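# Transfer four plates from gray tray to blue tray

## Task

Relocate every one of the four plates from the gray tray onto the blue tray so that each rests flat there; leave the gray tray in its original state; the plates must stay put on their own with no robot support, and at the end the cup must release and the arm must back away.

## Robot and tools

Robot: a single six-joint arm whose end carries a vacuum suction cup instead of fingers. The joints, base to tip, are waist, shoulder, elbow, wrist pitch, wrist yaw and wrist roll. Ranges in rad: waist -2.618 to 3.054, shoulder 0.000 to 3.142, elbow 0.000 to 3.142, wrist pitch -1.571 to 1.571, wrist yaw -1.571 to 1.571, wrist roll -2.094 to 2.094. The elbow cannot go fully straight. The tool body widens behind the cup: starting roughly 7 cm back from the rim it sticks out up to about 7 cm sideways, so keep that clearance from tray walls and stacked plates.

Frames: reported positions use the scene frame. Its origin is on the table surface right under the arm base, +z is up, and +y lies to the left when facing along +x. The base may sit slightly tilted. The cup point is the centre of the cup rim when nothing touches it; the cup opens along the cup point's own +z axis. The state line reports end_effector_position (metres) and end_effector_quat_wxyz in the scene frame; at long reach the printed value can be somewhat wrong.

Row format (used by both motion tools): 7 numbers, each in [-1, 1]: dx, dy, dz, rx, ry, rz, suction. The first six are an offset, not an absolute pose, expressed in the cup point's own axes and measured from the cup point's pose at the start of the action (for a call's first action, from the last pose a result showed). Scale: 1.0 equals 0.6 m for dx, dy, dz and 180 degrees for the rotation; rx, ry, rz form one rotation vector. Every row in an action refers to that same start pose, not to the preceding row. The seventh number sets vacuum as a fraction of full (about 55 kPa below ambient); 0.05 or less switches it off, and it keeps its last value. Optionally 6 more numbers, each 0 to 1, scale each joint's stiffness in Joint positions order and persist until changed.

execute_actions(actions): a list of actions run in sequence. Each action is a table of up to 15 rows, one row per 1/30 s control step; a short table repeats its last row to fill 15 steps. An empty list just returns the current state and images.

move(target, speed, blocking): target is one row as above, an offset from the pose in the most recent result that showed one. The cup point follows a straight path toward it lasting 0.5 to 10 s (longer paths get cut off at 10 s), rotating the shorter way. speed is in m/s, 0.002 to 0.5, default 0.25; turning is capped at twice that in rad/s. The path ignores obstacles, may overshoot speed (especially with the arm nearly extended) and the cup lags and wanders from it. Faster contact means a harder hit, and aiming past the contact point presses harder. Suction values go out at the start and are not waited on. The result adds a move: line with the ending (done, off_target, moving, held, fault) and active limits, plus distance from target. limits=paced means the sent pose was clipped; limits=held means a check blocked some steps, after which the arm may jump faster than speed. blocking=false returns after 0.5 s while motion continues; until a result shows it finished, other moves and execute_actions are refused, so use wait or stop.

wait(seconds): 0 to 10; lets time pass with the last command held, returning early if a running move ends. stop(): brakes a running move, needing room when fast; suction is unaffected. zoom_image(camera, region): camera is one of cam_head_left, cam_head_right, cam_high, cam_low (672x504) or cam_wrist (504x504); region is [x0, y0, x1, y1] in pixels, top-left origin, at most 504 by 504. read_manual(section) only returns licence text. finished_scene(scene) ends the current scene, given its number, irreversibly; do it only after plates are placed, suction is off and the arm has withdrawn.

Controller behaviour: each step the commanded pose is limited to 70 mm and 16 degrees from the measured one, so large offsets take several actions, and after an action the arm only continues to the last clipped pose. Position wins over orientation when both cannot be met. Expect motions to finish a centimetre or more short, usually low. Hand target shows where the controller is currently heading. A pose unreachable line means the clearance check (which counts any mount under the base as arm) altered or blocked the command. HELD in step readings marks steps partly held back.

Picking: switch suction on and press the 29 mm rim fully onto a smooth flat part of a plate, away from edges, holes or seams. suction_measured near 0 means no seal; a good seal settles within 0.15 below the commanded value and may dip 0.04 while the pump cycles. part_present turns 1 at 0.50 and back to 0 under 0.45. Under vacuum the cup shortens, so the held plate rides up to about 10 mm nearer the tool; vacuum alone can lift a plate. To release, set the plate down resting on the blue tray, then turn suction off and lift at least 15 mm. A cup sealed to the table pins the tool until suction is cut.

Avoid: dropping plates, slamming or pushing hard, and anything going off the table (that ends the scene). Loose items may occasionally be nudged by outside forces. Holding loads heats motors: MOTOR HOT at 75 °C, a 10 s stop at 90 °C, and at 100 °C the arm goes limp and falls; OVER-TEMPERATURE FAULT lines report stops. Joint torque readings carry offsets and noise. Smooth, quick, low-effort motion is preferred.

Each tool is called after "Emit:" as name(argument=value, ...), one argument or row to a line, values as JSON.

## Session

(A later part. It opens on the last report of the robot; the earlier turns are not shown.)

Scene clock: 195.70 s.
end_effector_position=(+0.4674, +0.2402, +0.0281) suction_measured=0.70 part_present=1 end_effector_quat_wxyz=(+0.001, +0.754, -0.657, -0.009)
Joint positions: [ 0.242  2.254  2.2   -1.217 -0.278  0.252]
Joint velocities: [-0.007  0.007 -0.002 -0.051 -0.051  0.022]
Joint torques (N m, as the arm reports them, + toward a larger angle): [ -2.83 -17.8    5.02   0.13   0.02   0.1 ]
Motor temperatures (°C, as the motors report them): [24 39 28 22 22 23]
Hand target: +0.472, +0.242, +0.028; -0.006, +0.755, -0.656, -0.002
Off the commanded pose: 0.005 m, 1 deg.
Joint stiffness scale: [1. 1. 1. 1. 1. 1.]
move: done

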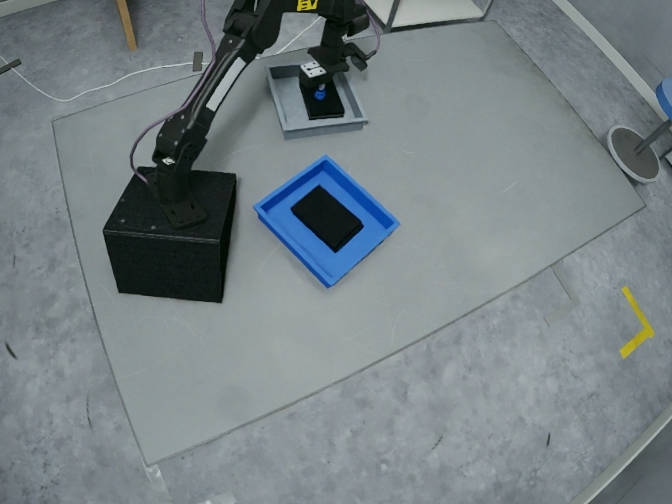

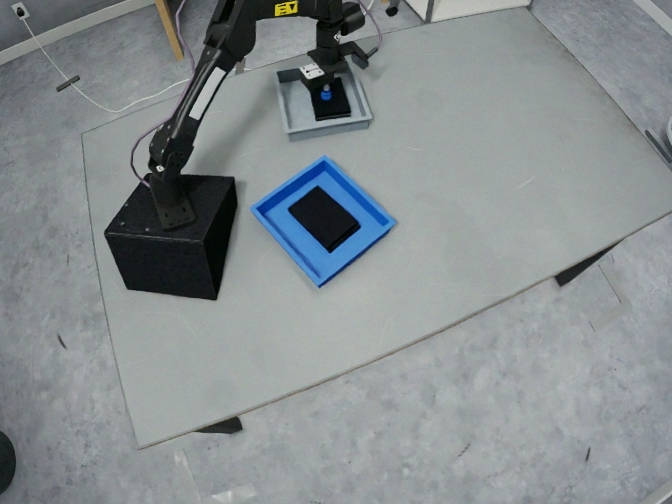

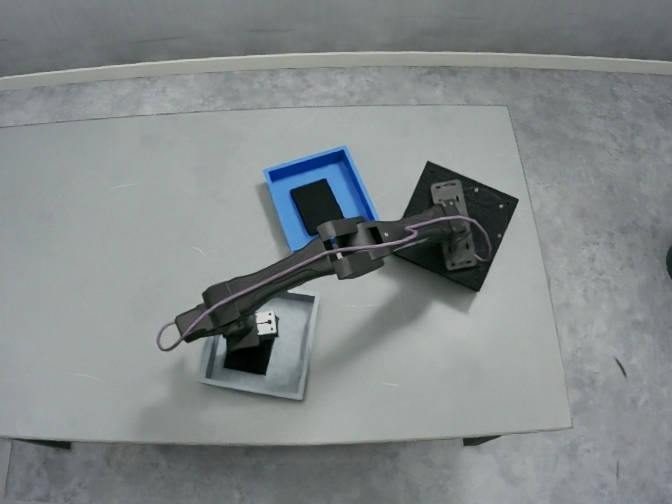

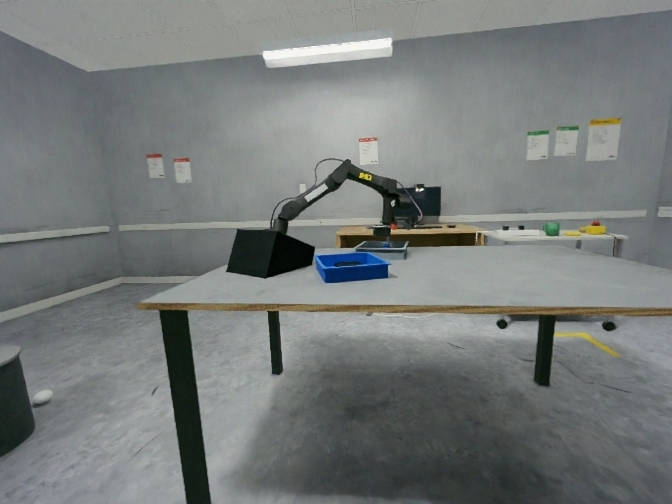

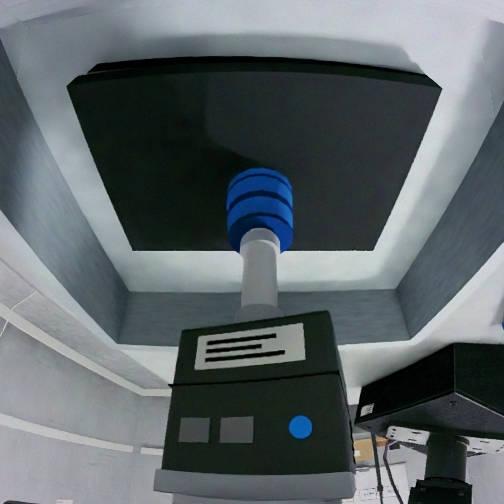

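Emit:
move(
  target=[0,0,-0.15,0.012,0,0,1],
  speed=0.13,
)

Emit:
move(
  target=[0.564,0.305,0,0.01,0,-0.165,1],
  speed=0.3,
)

Scene clock: 205.27 s.
end_effector_position=(+0.4628, +0.2426, +0.1068) suction_measured=1.00 part_present=1 end_effector_quat_wxyz=(-0.002, +0.755, -0.656, -0.001)
Joint positions: [ 0.208  2.219  2.444 -1.492 -0.279  0.219]
Joint velocities: [ 0.007 -0.007 -0.002 -0.037  0.051  0.081]
Joint torques (N m, as the arm reports them, + toward a larger angle): [ -4.06 -17.21   8.22  -0.16  -0.05  -0.04]
Motor temperatures (°C, as the motors report them): [24 41 28 22 22 23]
Hand target: +0.470, +0.240, +0.118; -0.013, +0.754, -0.656, +0.005
Off the commanded pose: 0.013 m, 1 deg.
Joint stiffness scale: [1. 1. 1. 1. 1. 1.]
move: off_target

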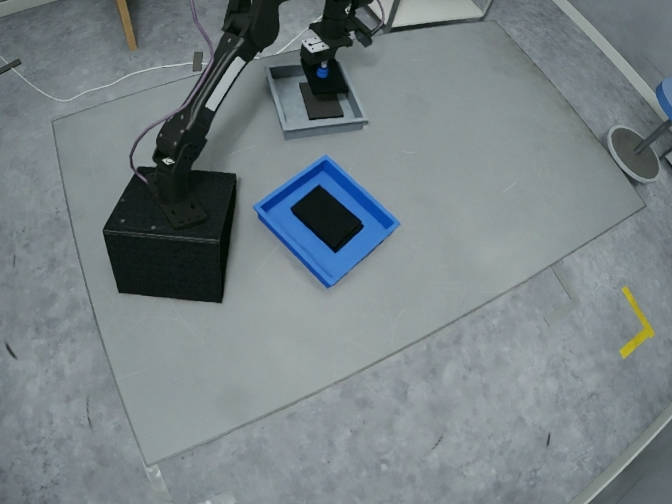

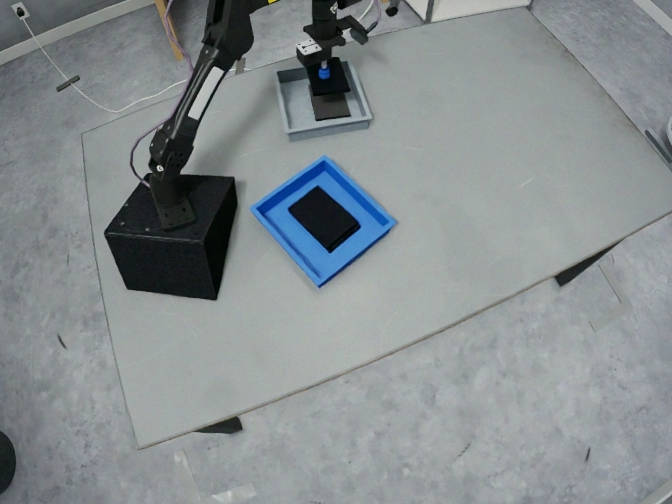

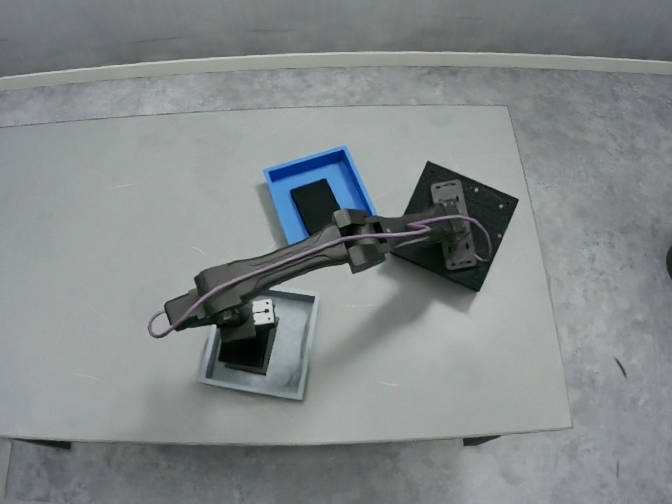

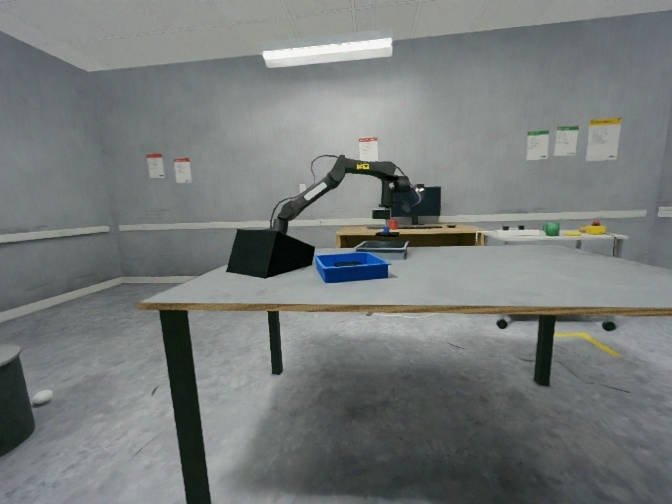

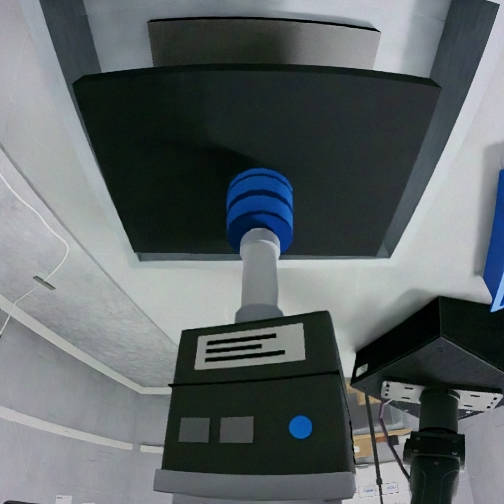

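Scene clock: 207.33 s.
end_effector_position=(+0.3234, -0.1248, +0.1089) suction_measured=1.00 part_present=1 end_effector_quat_wxyz=(+0.008, +0.896, -0.443, +0.007)
Joint positions: [-0.738  1.899  1.365 -1.076 -0.388 -1.287]
Joint velocities: [-0.022 -0.002 -0.002  0.007 -0.022  0.051]
Joint torques (N m, as the arm reports them, + toward a larger angle): [ -3.79 -10.85   6.53   0.02  -0.07  -0.03]
Motor temperatures (°C, as the motors report them): [24 41 28 22 22 23]
Hand target: +0.330, -0.125, +0.114; +0.000, +0.899, -0.438, +0.017
Off the commanded pose: 0.010 m, 3 deg.
Joint stiffness scale: [1. 1. 1. 1. 1. 1.]
move: off_target

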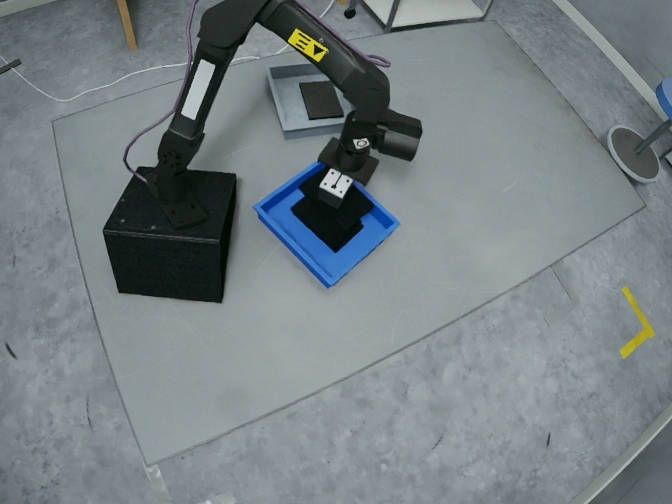

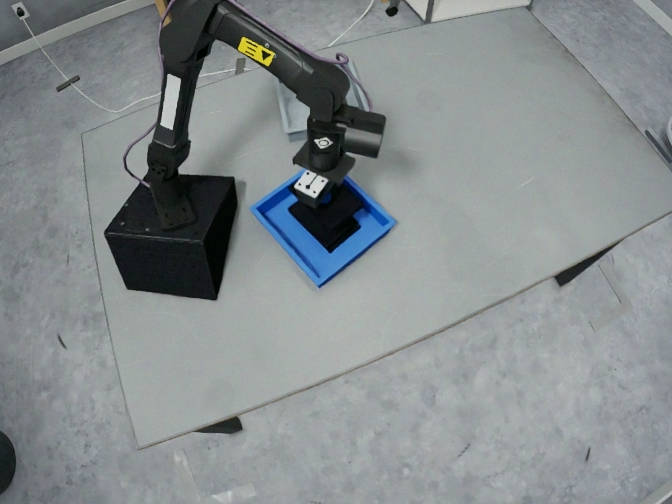

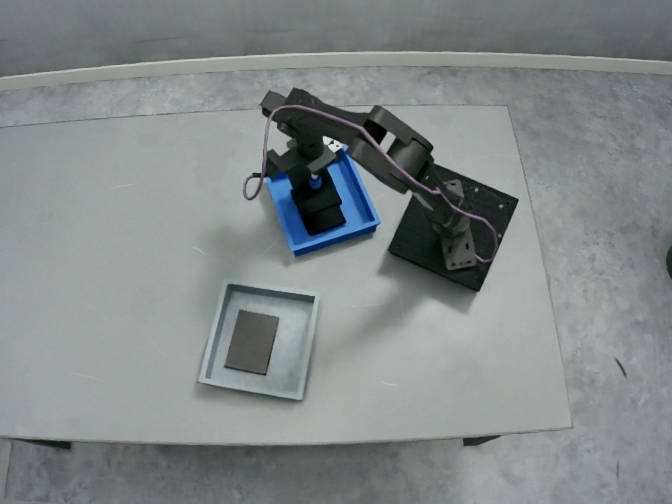

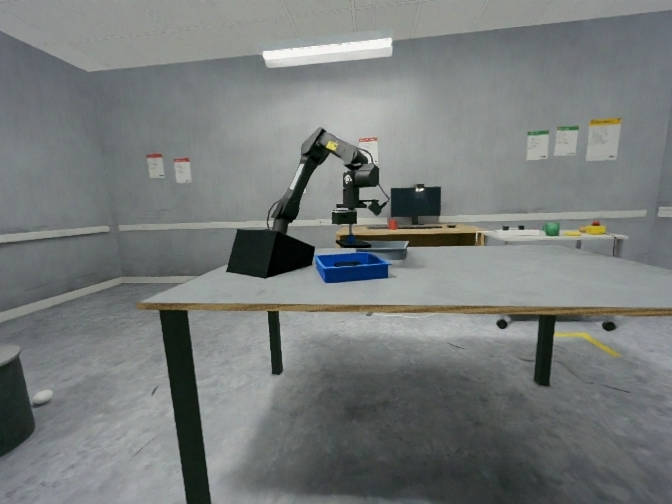

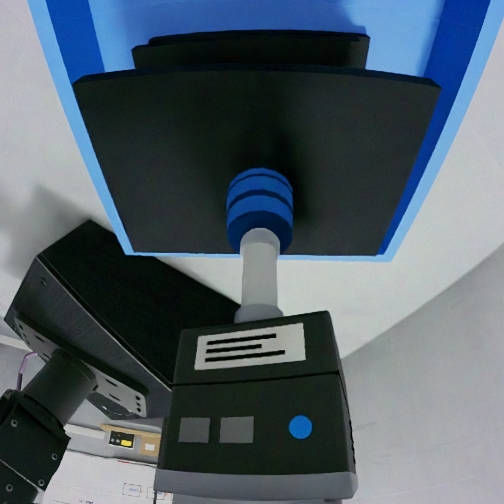

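Emit:
move(
  target=[-0.012,-0.004,0.095,0.003,-0.006,0,1],
  speed=0.12,
)

Emit:
move(
  target=[0,0,0.042,0,0,0,1],
  speed=0.04,
)

Scene clock: 215.90 s.
end_effector_position=(+0.3175, -0.1203, +0.0516) suction_measured=1.00 part_present=1 end_effector_quat_wxyz=(+0.007, +0.898, -0.441, -0.006)
Joint positions: [-0.671  1.963  1.229 -0.877 -0.39  -1.231]
Joint velocities: [-0.007 -0.007 -0.007 -0.022  0.037 -0.066]
Joint torques (N m, as the arm reports them, + toward a larger angle): [ -3.45 -11.29   4.41   0.09  -0.09   0.15]
Motor temperatures (°C, as the motors report them): [24 39 28 22 22 23]
Hand target: +0.321, -0.118, +0.052; -0.001, +0.897, -0.443, +0.000
Off the commanded pose: 0.004 m, 1 deg.
Joint stiffness scale: [1. 1. 1. 1. 1. 1.]
move: done

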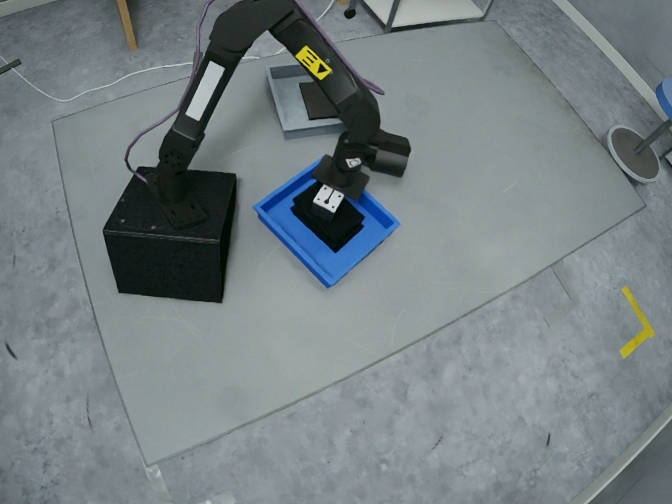

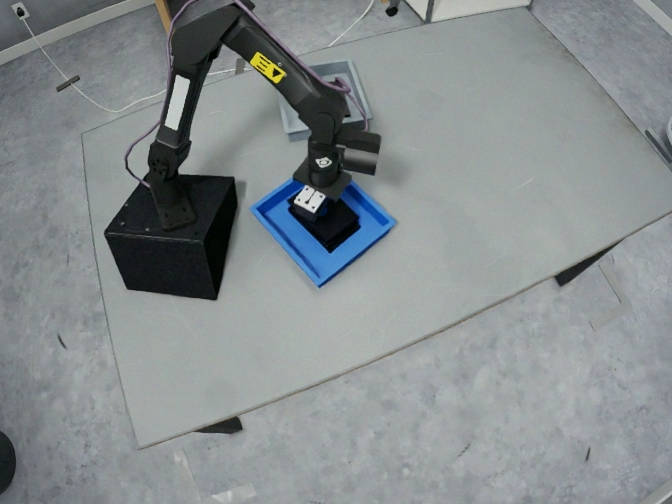

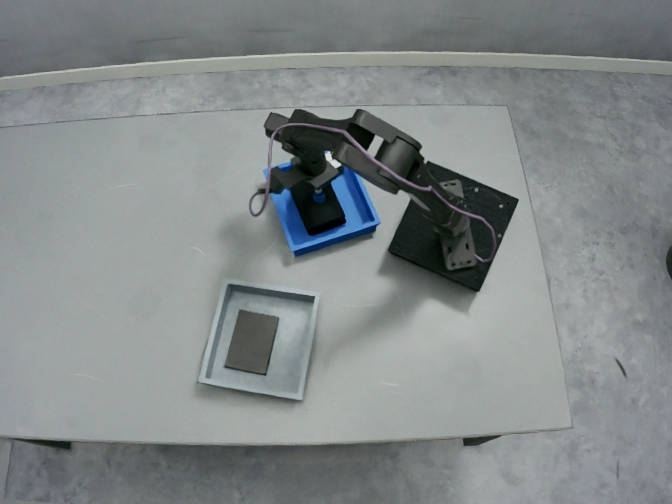

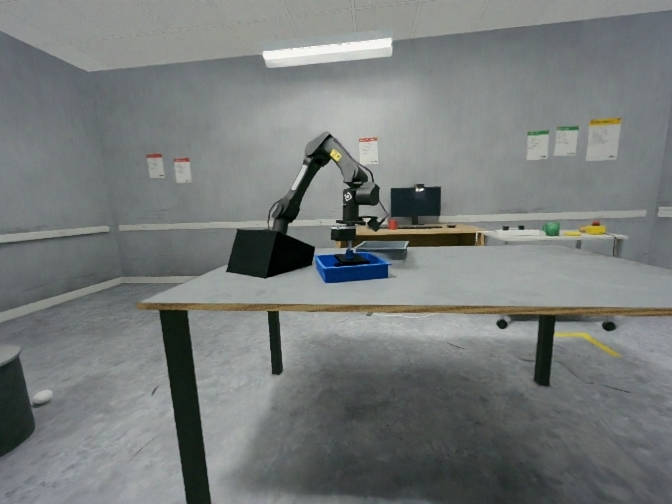

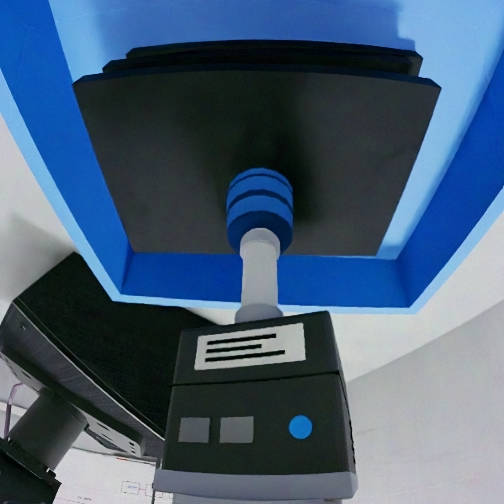

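Scene clock: 216.77 s.
end_effector_position=(+0.3149, -0.1187, +0.0325) suction_measured=0.98 part_present=1 end_effector_quat_wxyz=(+0.006, +0.898, -0.440, -0.012)
Joint positions: [-0.648  1.994  1.195 -0.814 -0.39  -1.211]
Joint velocities: [ 0.002  0.002 -0.002 -0.037  0.022  0.037]
Joint torques (N m, as the arm reports them, + toward a larger angle): [ -3.08 -10.01   3.76   0.29   0.07   0.14]
Motor temperatures (°C, as the motors report them): [24 39 28 22 22 23]
Hand target: +0.317, -0.120, +0.026; +0.006, +0.898, -0.441, -0.007
Off the commanded pose: 0.007 m, 1 deg.
Joint stiffness scale: [1. 1. 1. 1. 1. 1.]
move: done

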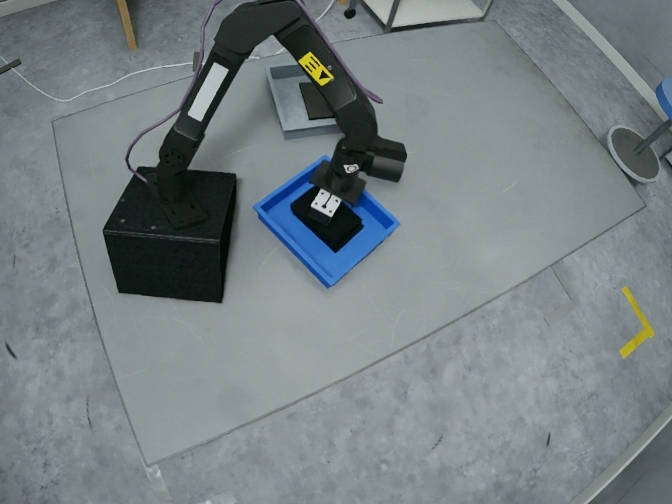

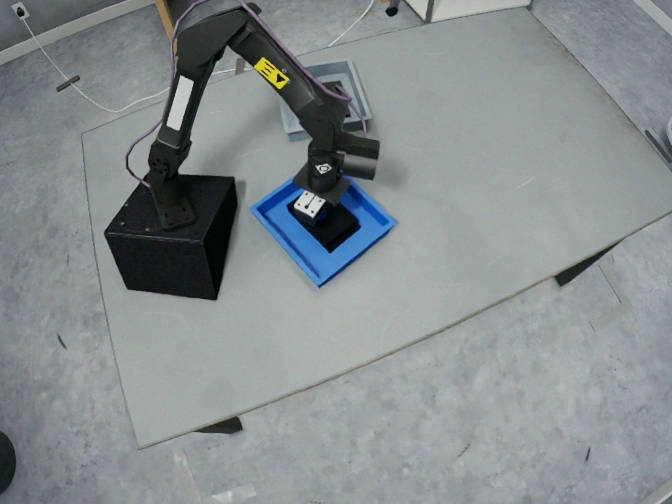

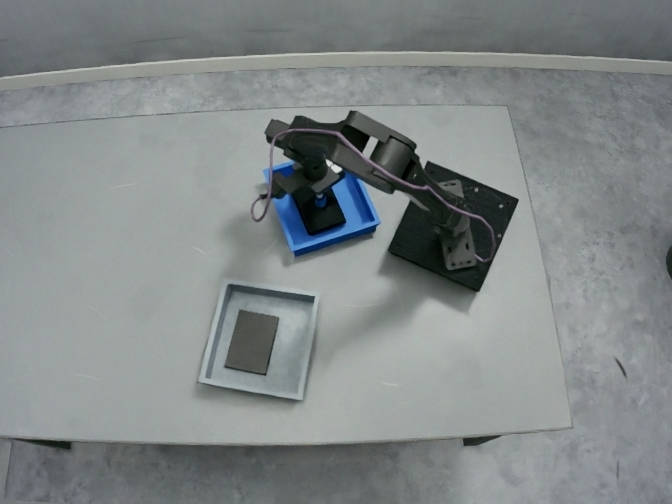

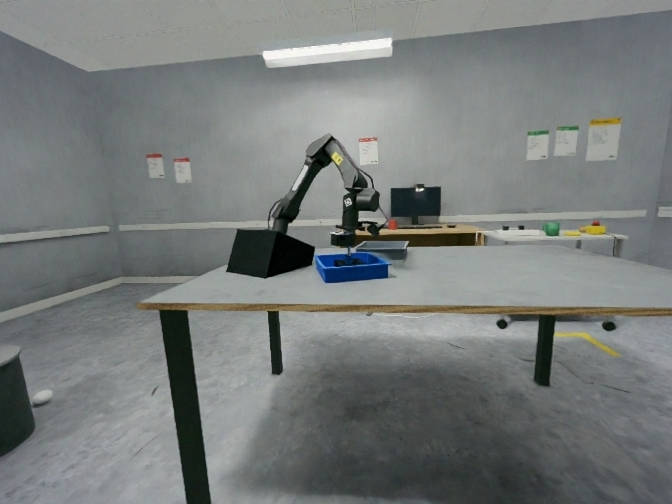

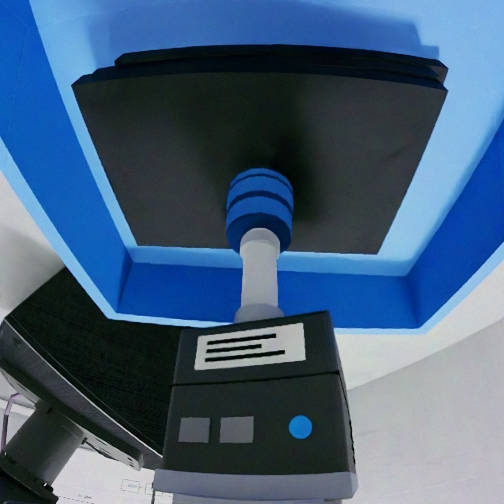

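Emit:
execute_actions(
  actions=[
    [[0,0,0,0,0,0,0]],
  ],
)

Emit:
move(
  target=[0,0,-0.115,0.009,0.005,0,0],
)

Emit:
move(
  target=[-0.29,-0.578,-0.01,0.01,0.005,0.17,0],
  speed=0.4,
)

Scene clock: 232.07 s.
end_effector_position=(+0.3145, -0.1182, +0.0337) suction_measured=0.00 part_present=0 end_effector_quat_wxyz=(+0.007, +0.897, -0.441, -0.012)
Joint positions: [-0.648  1.99   1.195 -0.819 -0.388 -1.21 ]
Joint velocities: [ 0.007 -0.002  0.007  0.037 -0.037 -0.051]
Joint torques (N m, as the arm reports them, + toward a larger angle): [ -3.21 -10.42   4.88  -0.01   0.08   0.03]
Motor temperatures (°C, as the motors report them): [24 37 27 22 22 23]
Hand target: +0.315, -0.119, +0.033; +0.007, +0.898, -0.440, -0.012
Off the commanded pose: 0.001 m, 0 deg.
Joint stiffness scale: [1. 1. 1. 1. 1. 1.]
Step readings (end_effector_position):
0: (+0.3149, -0.1187, +0.0325)
1: (+0.3146, -0.1185, +0.0325)
2: (+0.3146, -0.1183, +0.0331)
4: (+0.3145, -0.1182, +0.0337)
8: (+0.3145, -0.1182, +0.0337)
15: end_effector_position above

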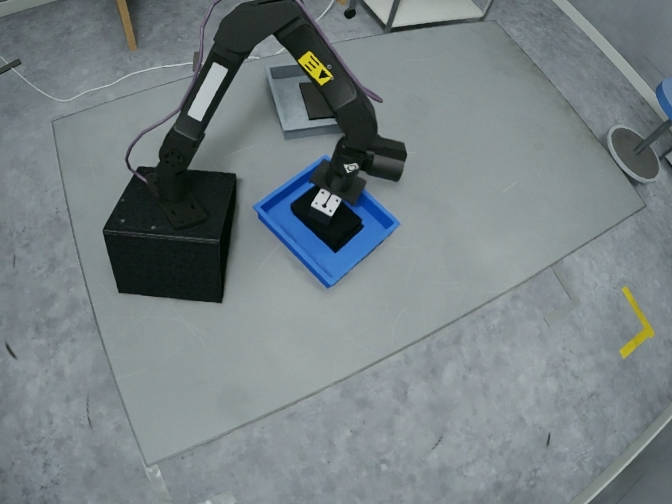

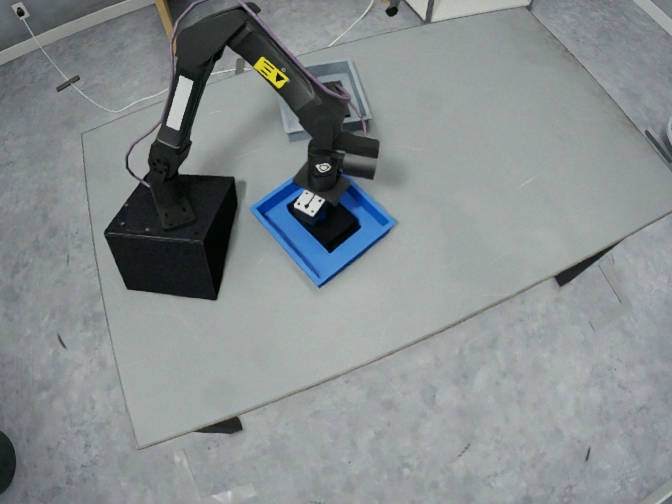

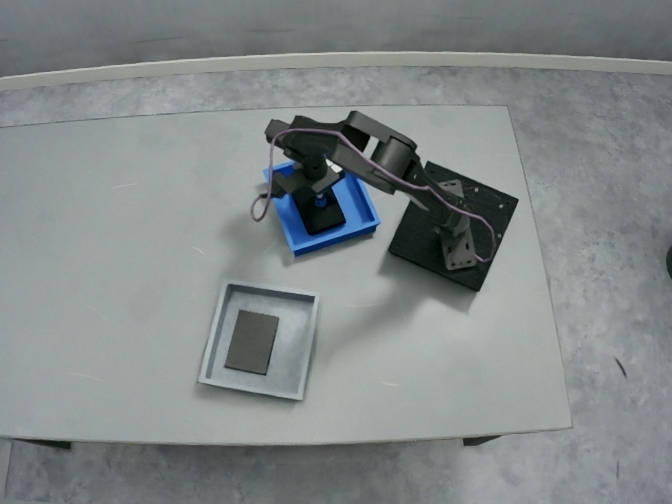

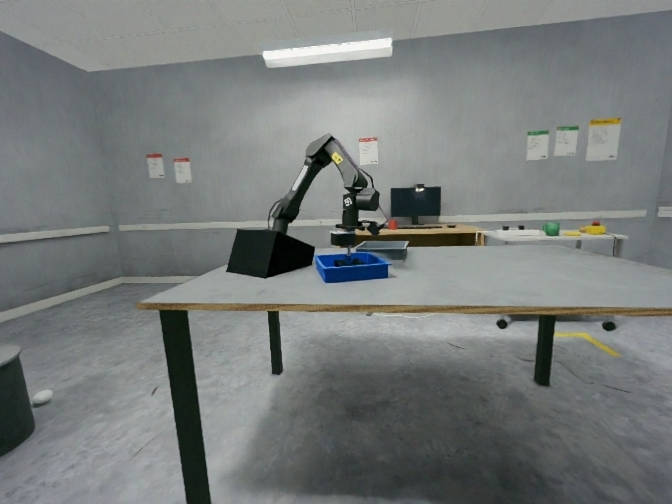

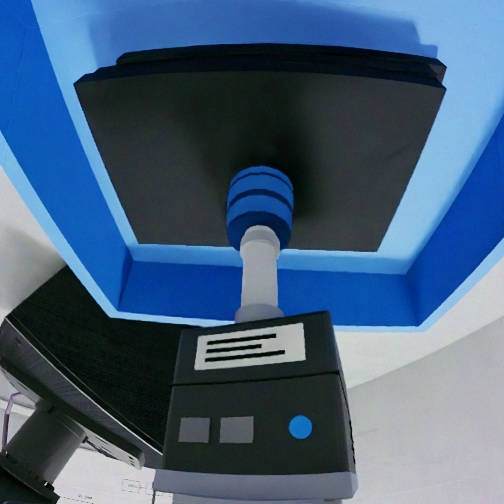

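Scene clock: 233.17 s.
end_effector_position=(+0.3111, -0.1172, +0.0939) suction_measured=0.00 part_present=0 end_effector_quat_wxyz=(+0.006, +0.897, -0.441, -0.009)
Joint positions: [-0.723  1.895  1.302 -1.045 -0.387 -1.288]
Joint velocities: [ 0.012 -0.007  0.002  0.022 -0.022 -0.007]
Joint torques (N m, as the arm reports them, + toward a larger angle): [ -4.26 -10.9    7.12  -0.21  -0.06  -0.06]
Motor temperatures (°C, as the motors report them): [24 37 27 22 22 23]
Hand target: +0.317, -0.119, +0.103; -0.000, +0.897, -0.441, +0.002
Off the commanded pose: 0.010 m, 2 deg.
Joint stiffness scale: [1. 1. 1. 1. 1. 1.]
move: done

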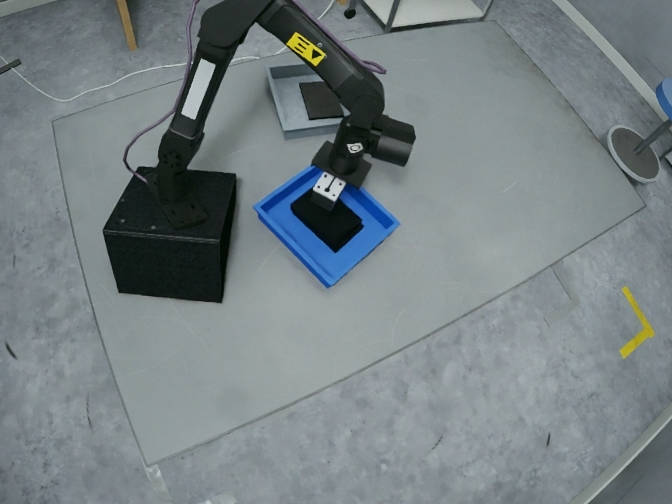

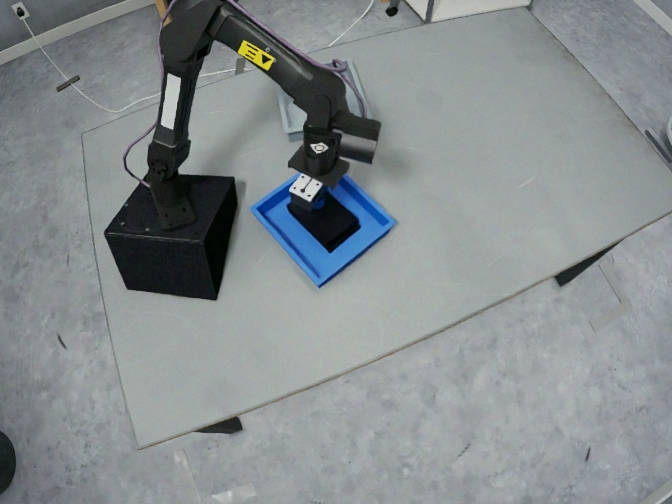

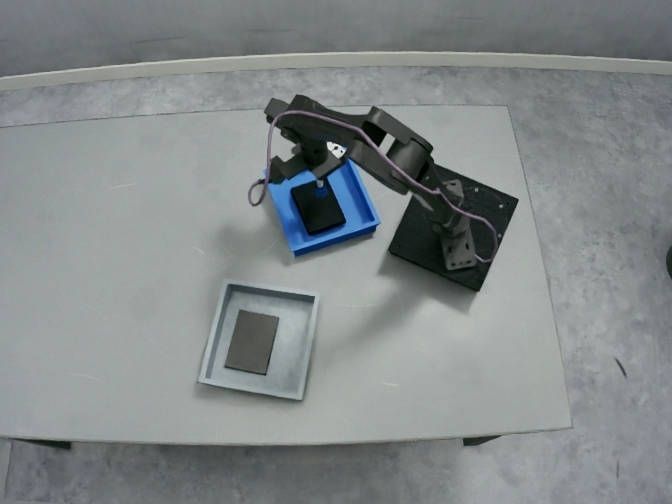

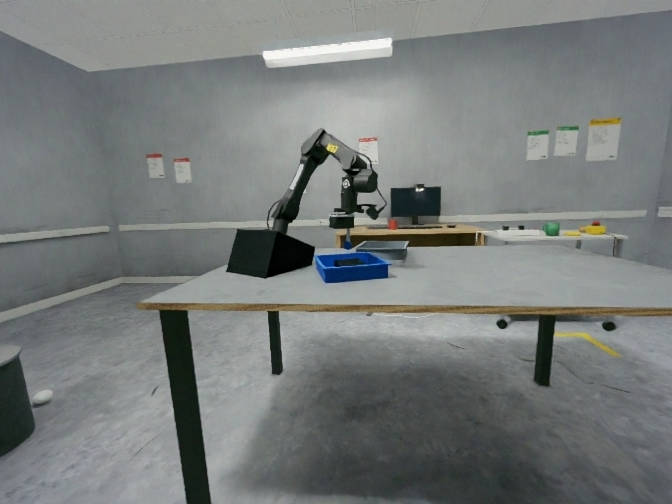

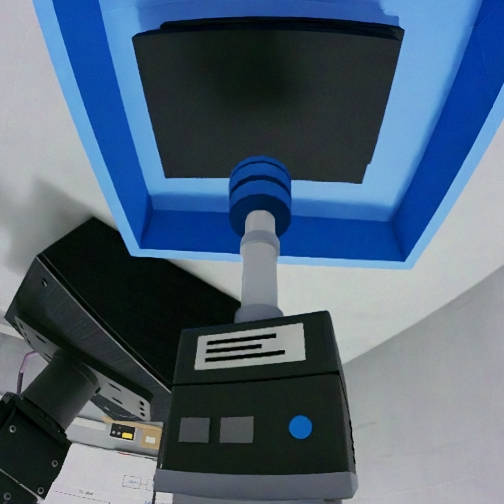

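Scene clock: 235.27 s.
end_effector_position=(+0.4726, +0.2464, +0.0906) suction_measured=0.00 part_present=0 end_effector_quat_wxyz=(-0.012, +0.754, -0.657, -0.016)
Joint positions: [ 0.2    2.278  2.481 -1.468 -0.317  0.215]
Joint velocities: [ 0.007  0.007 -0.007  0.007  0.022 -0.037]
Joint torques (N m, as the arm reports them, + toward a larger angle): [ -4.09 -16.79   8.04  -0.14   0.11   0.12]
Motor temperatures (°C, as the motors report them): [24 37 27 22 22 23]
Hand target: +0.479, +0.239, +0.097; -0.014, +0.748, -0.664, -0.004
Off the commanded pose: 0.016 m, 3 deg.
Joint stiffness scale: [1. 1. 1. 1. 1. 1.]
move: off_target

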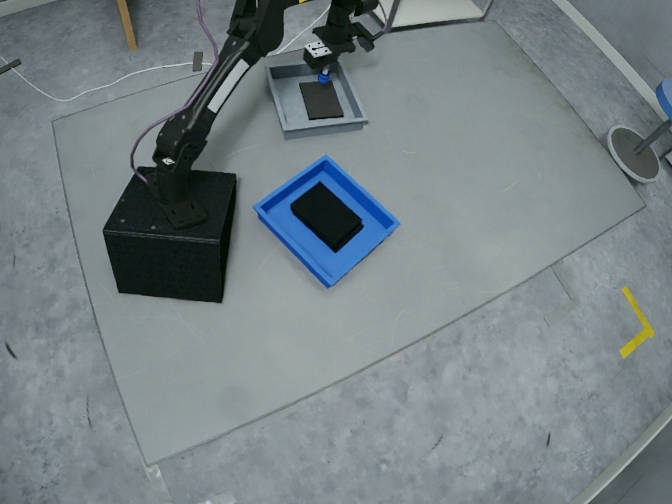

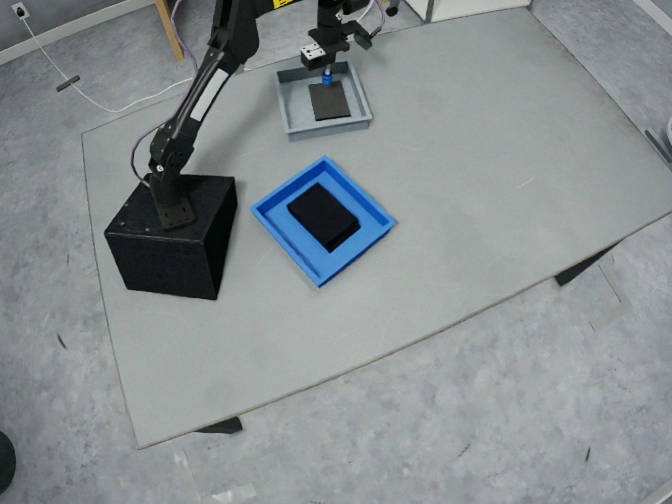

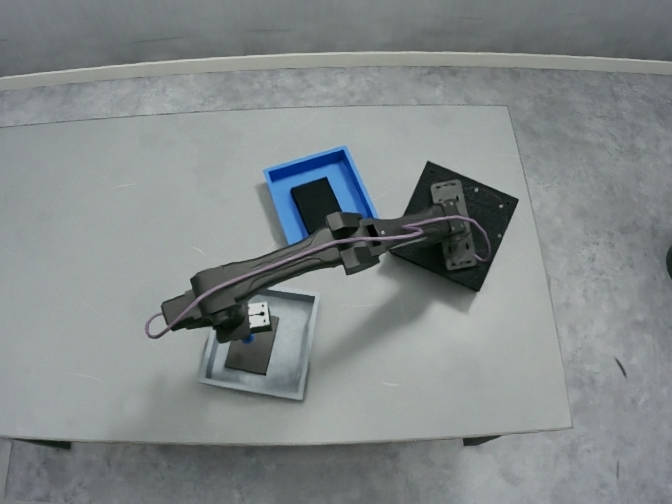

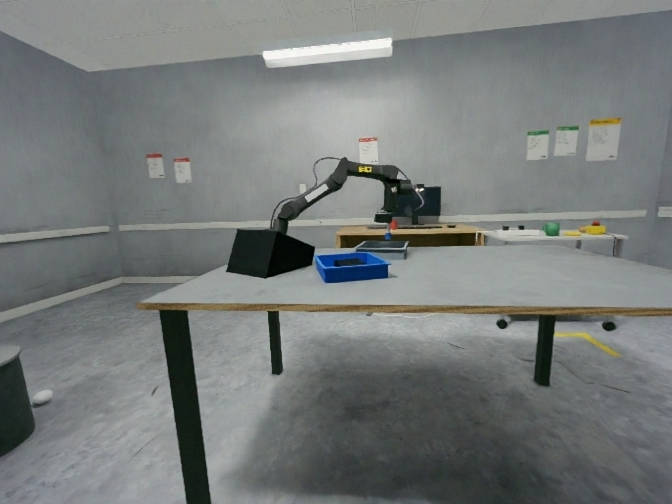

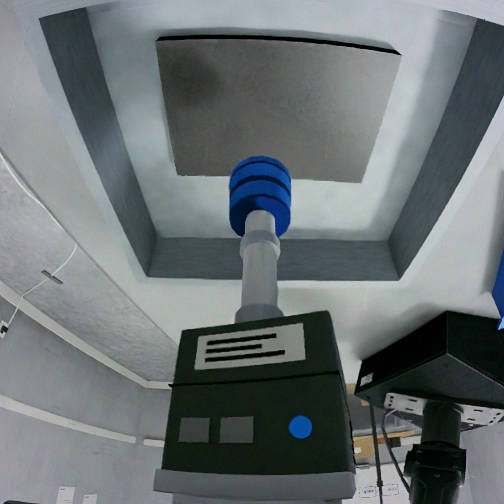

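Emit:
move(
  target=[0.022,-0.008,0.09,0.004,0.013,0,0],
  speed=0.15,
)

Emit:
move(
  target=[0,-0.004,0.035,0.005,0,0,1],
  speed=0.05,
)

Scene clock: 248.03 s.
end_effector_position=(+0.4750, +0.2376, +0.0356) suction_measured=0.00 part_present=0 end_effector_quat_wxyz=(-0.001, +0.755, -0.655, -0.007)
Joint positions: [ 0.227  2.277  2.267 -1.258 -0.283  0.235]
Joint velocities: [ 0.002  0.012 -0.007  0.022 -0.007 -0.037]
Joint torques (N m, as the arm reports them, + toward a larger angle): [ -3.01 -18.27   4.63   0.13   0.09   0.15]
Motor temperatures (°C, as the motors report them): [24 40 28 22 22 23]
Hand target: +0.478, +0.236, +0.036; -0.003, +0.754, -0.657, +0.003
Off the commanded pose: 0.004 m, 1 deg.
Joint stiffness scale: [1. 1. 1. 1. 1. 1.]
move: done

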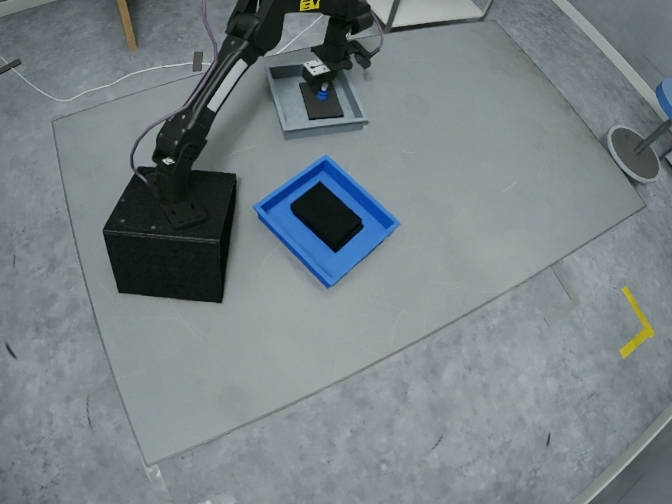

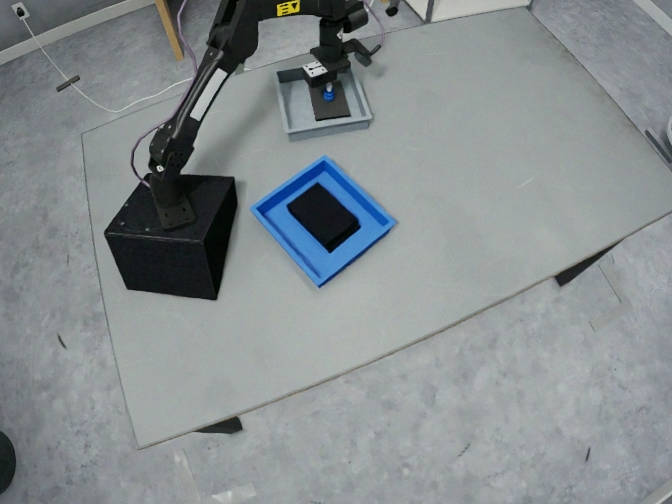

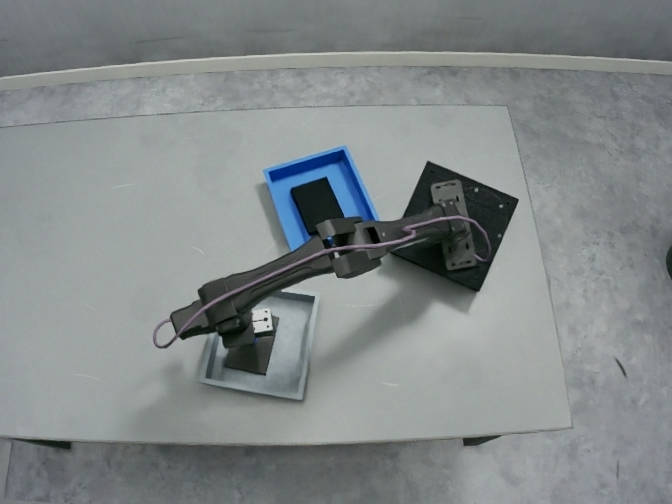

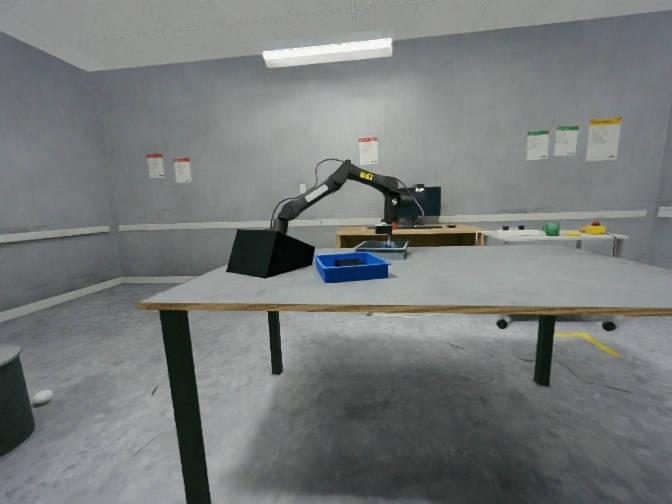

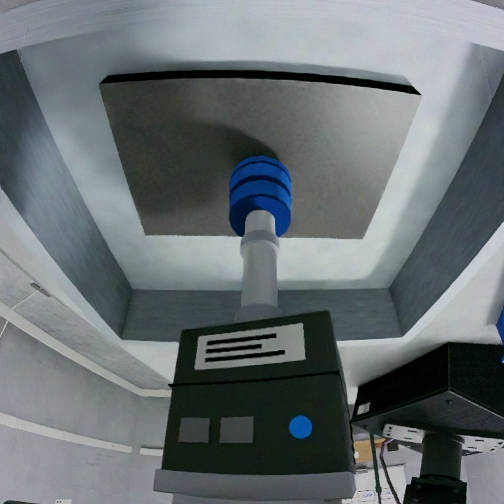

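Scene clock: 249.00 s.
end_effector_position=(+0.4746, +0.2367, +0.0175) suction_measured=0.79 part_present=1 end_effector_quat_wxyz=(-0.004, +0.755, -0.655, -0.007)
Joint positions: [ 0.235  2.277  2.197 -1.181 -0.281  0.244]
Joint velocities: [-0.012  0.002  0.002 -0.007  0.022 -0.022]
Joint torques (N m, as the arm reports them, + toward a larger angle): [ -2.72 -17.46   4.85   0.13   0.04   0.11]
Motor temperatures (°C, as the motors report them): [24 40 28 22 22 23]
Hand target: +0.477, +0.238, +0.015; -0.007, +0.755, -0.655, -0.002
Off the commanded pose: 0.004 m, 1 deg.
Joint stiffness scale: [1. 1. 1. 1. 1. 1.]
move: done

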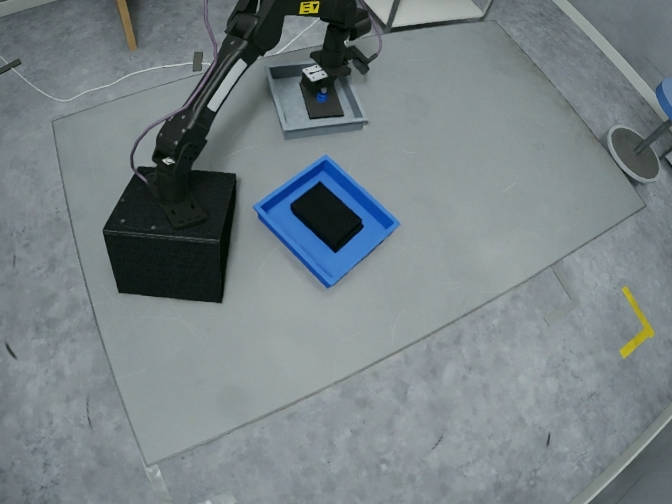

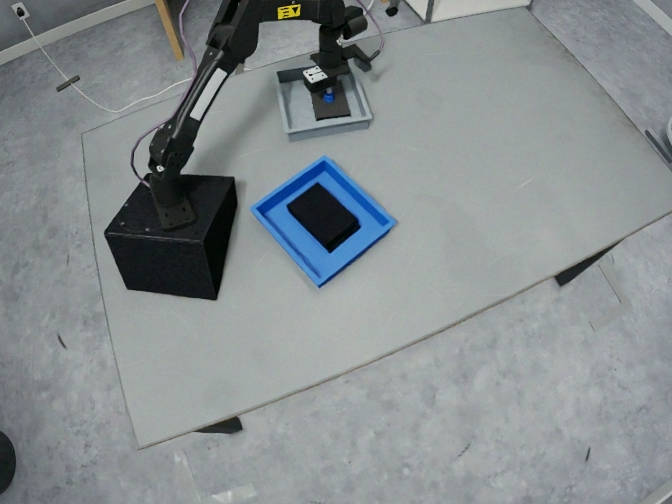

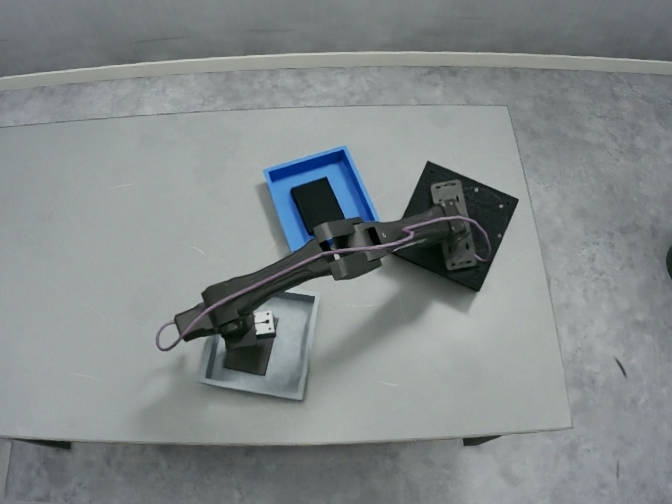

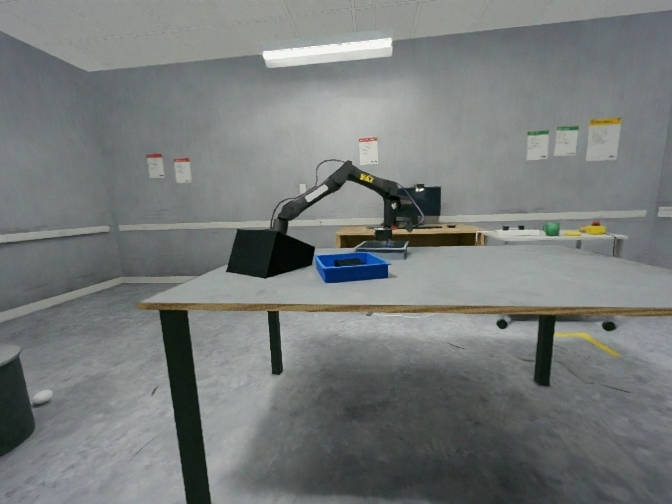

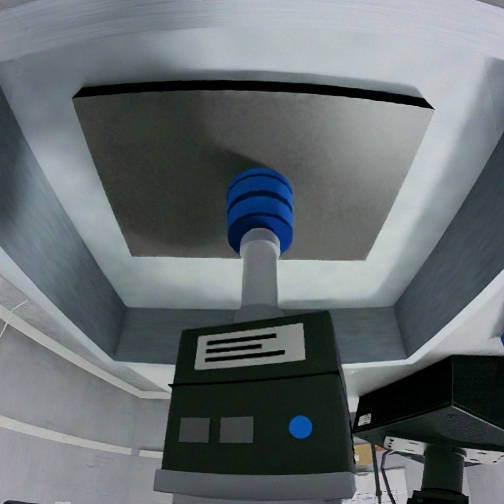

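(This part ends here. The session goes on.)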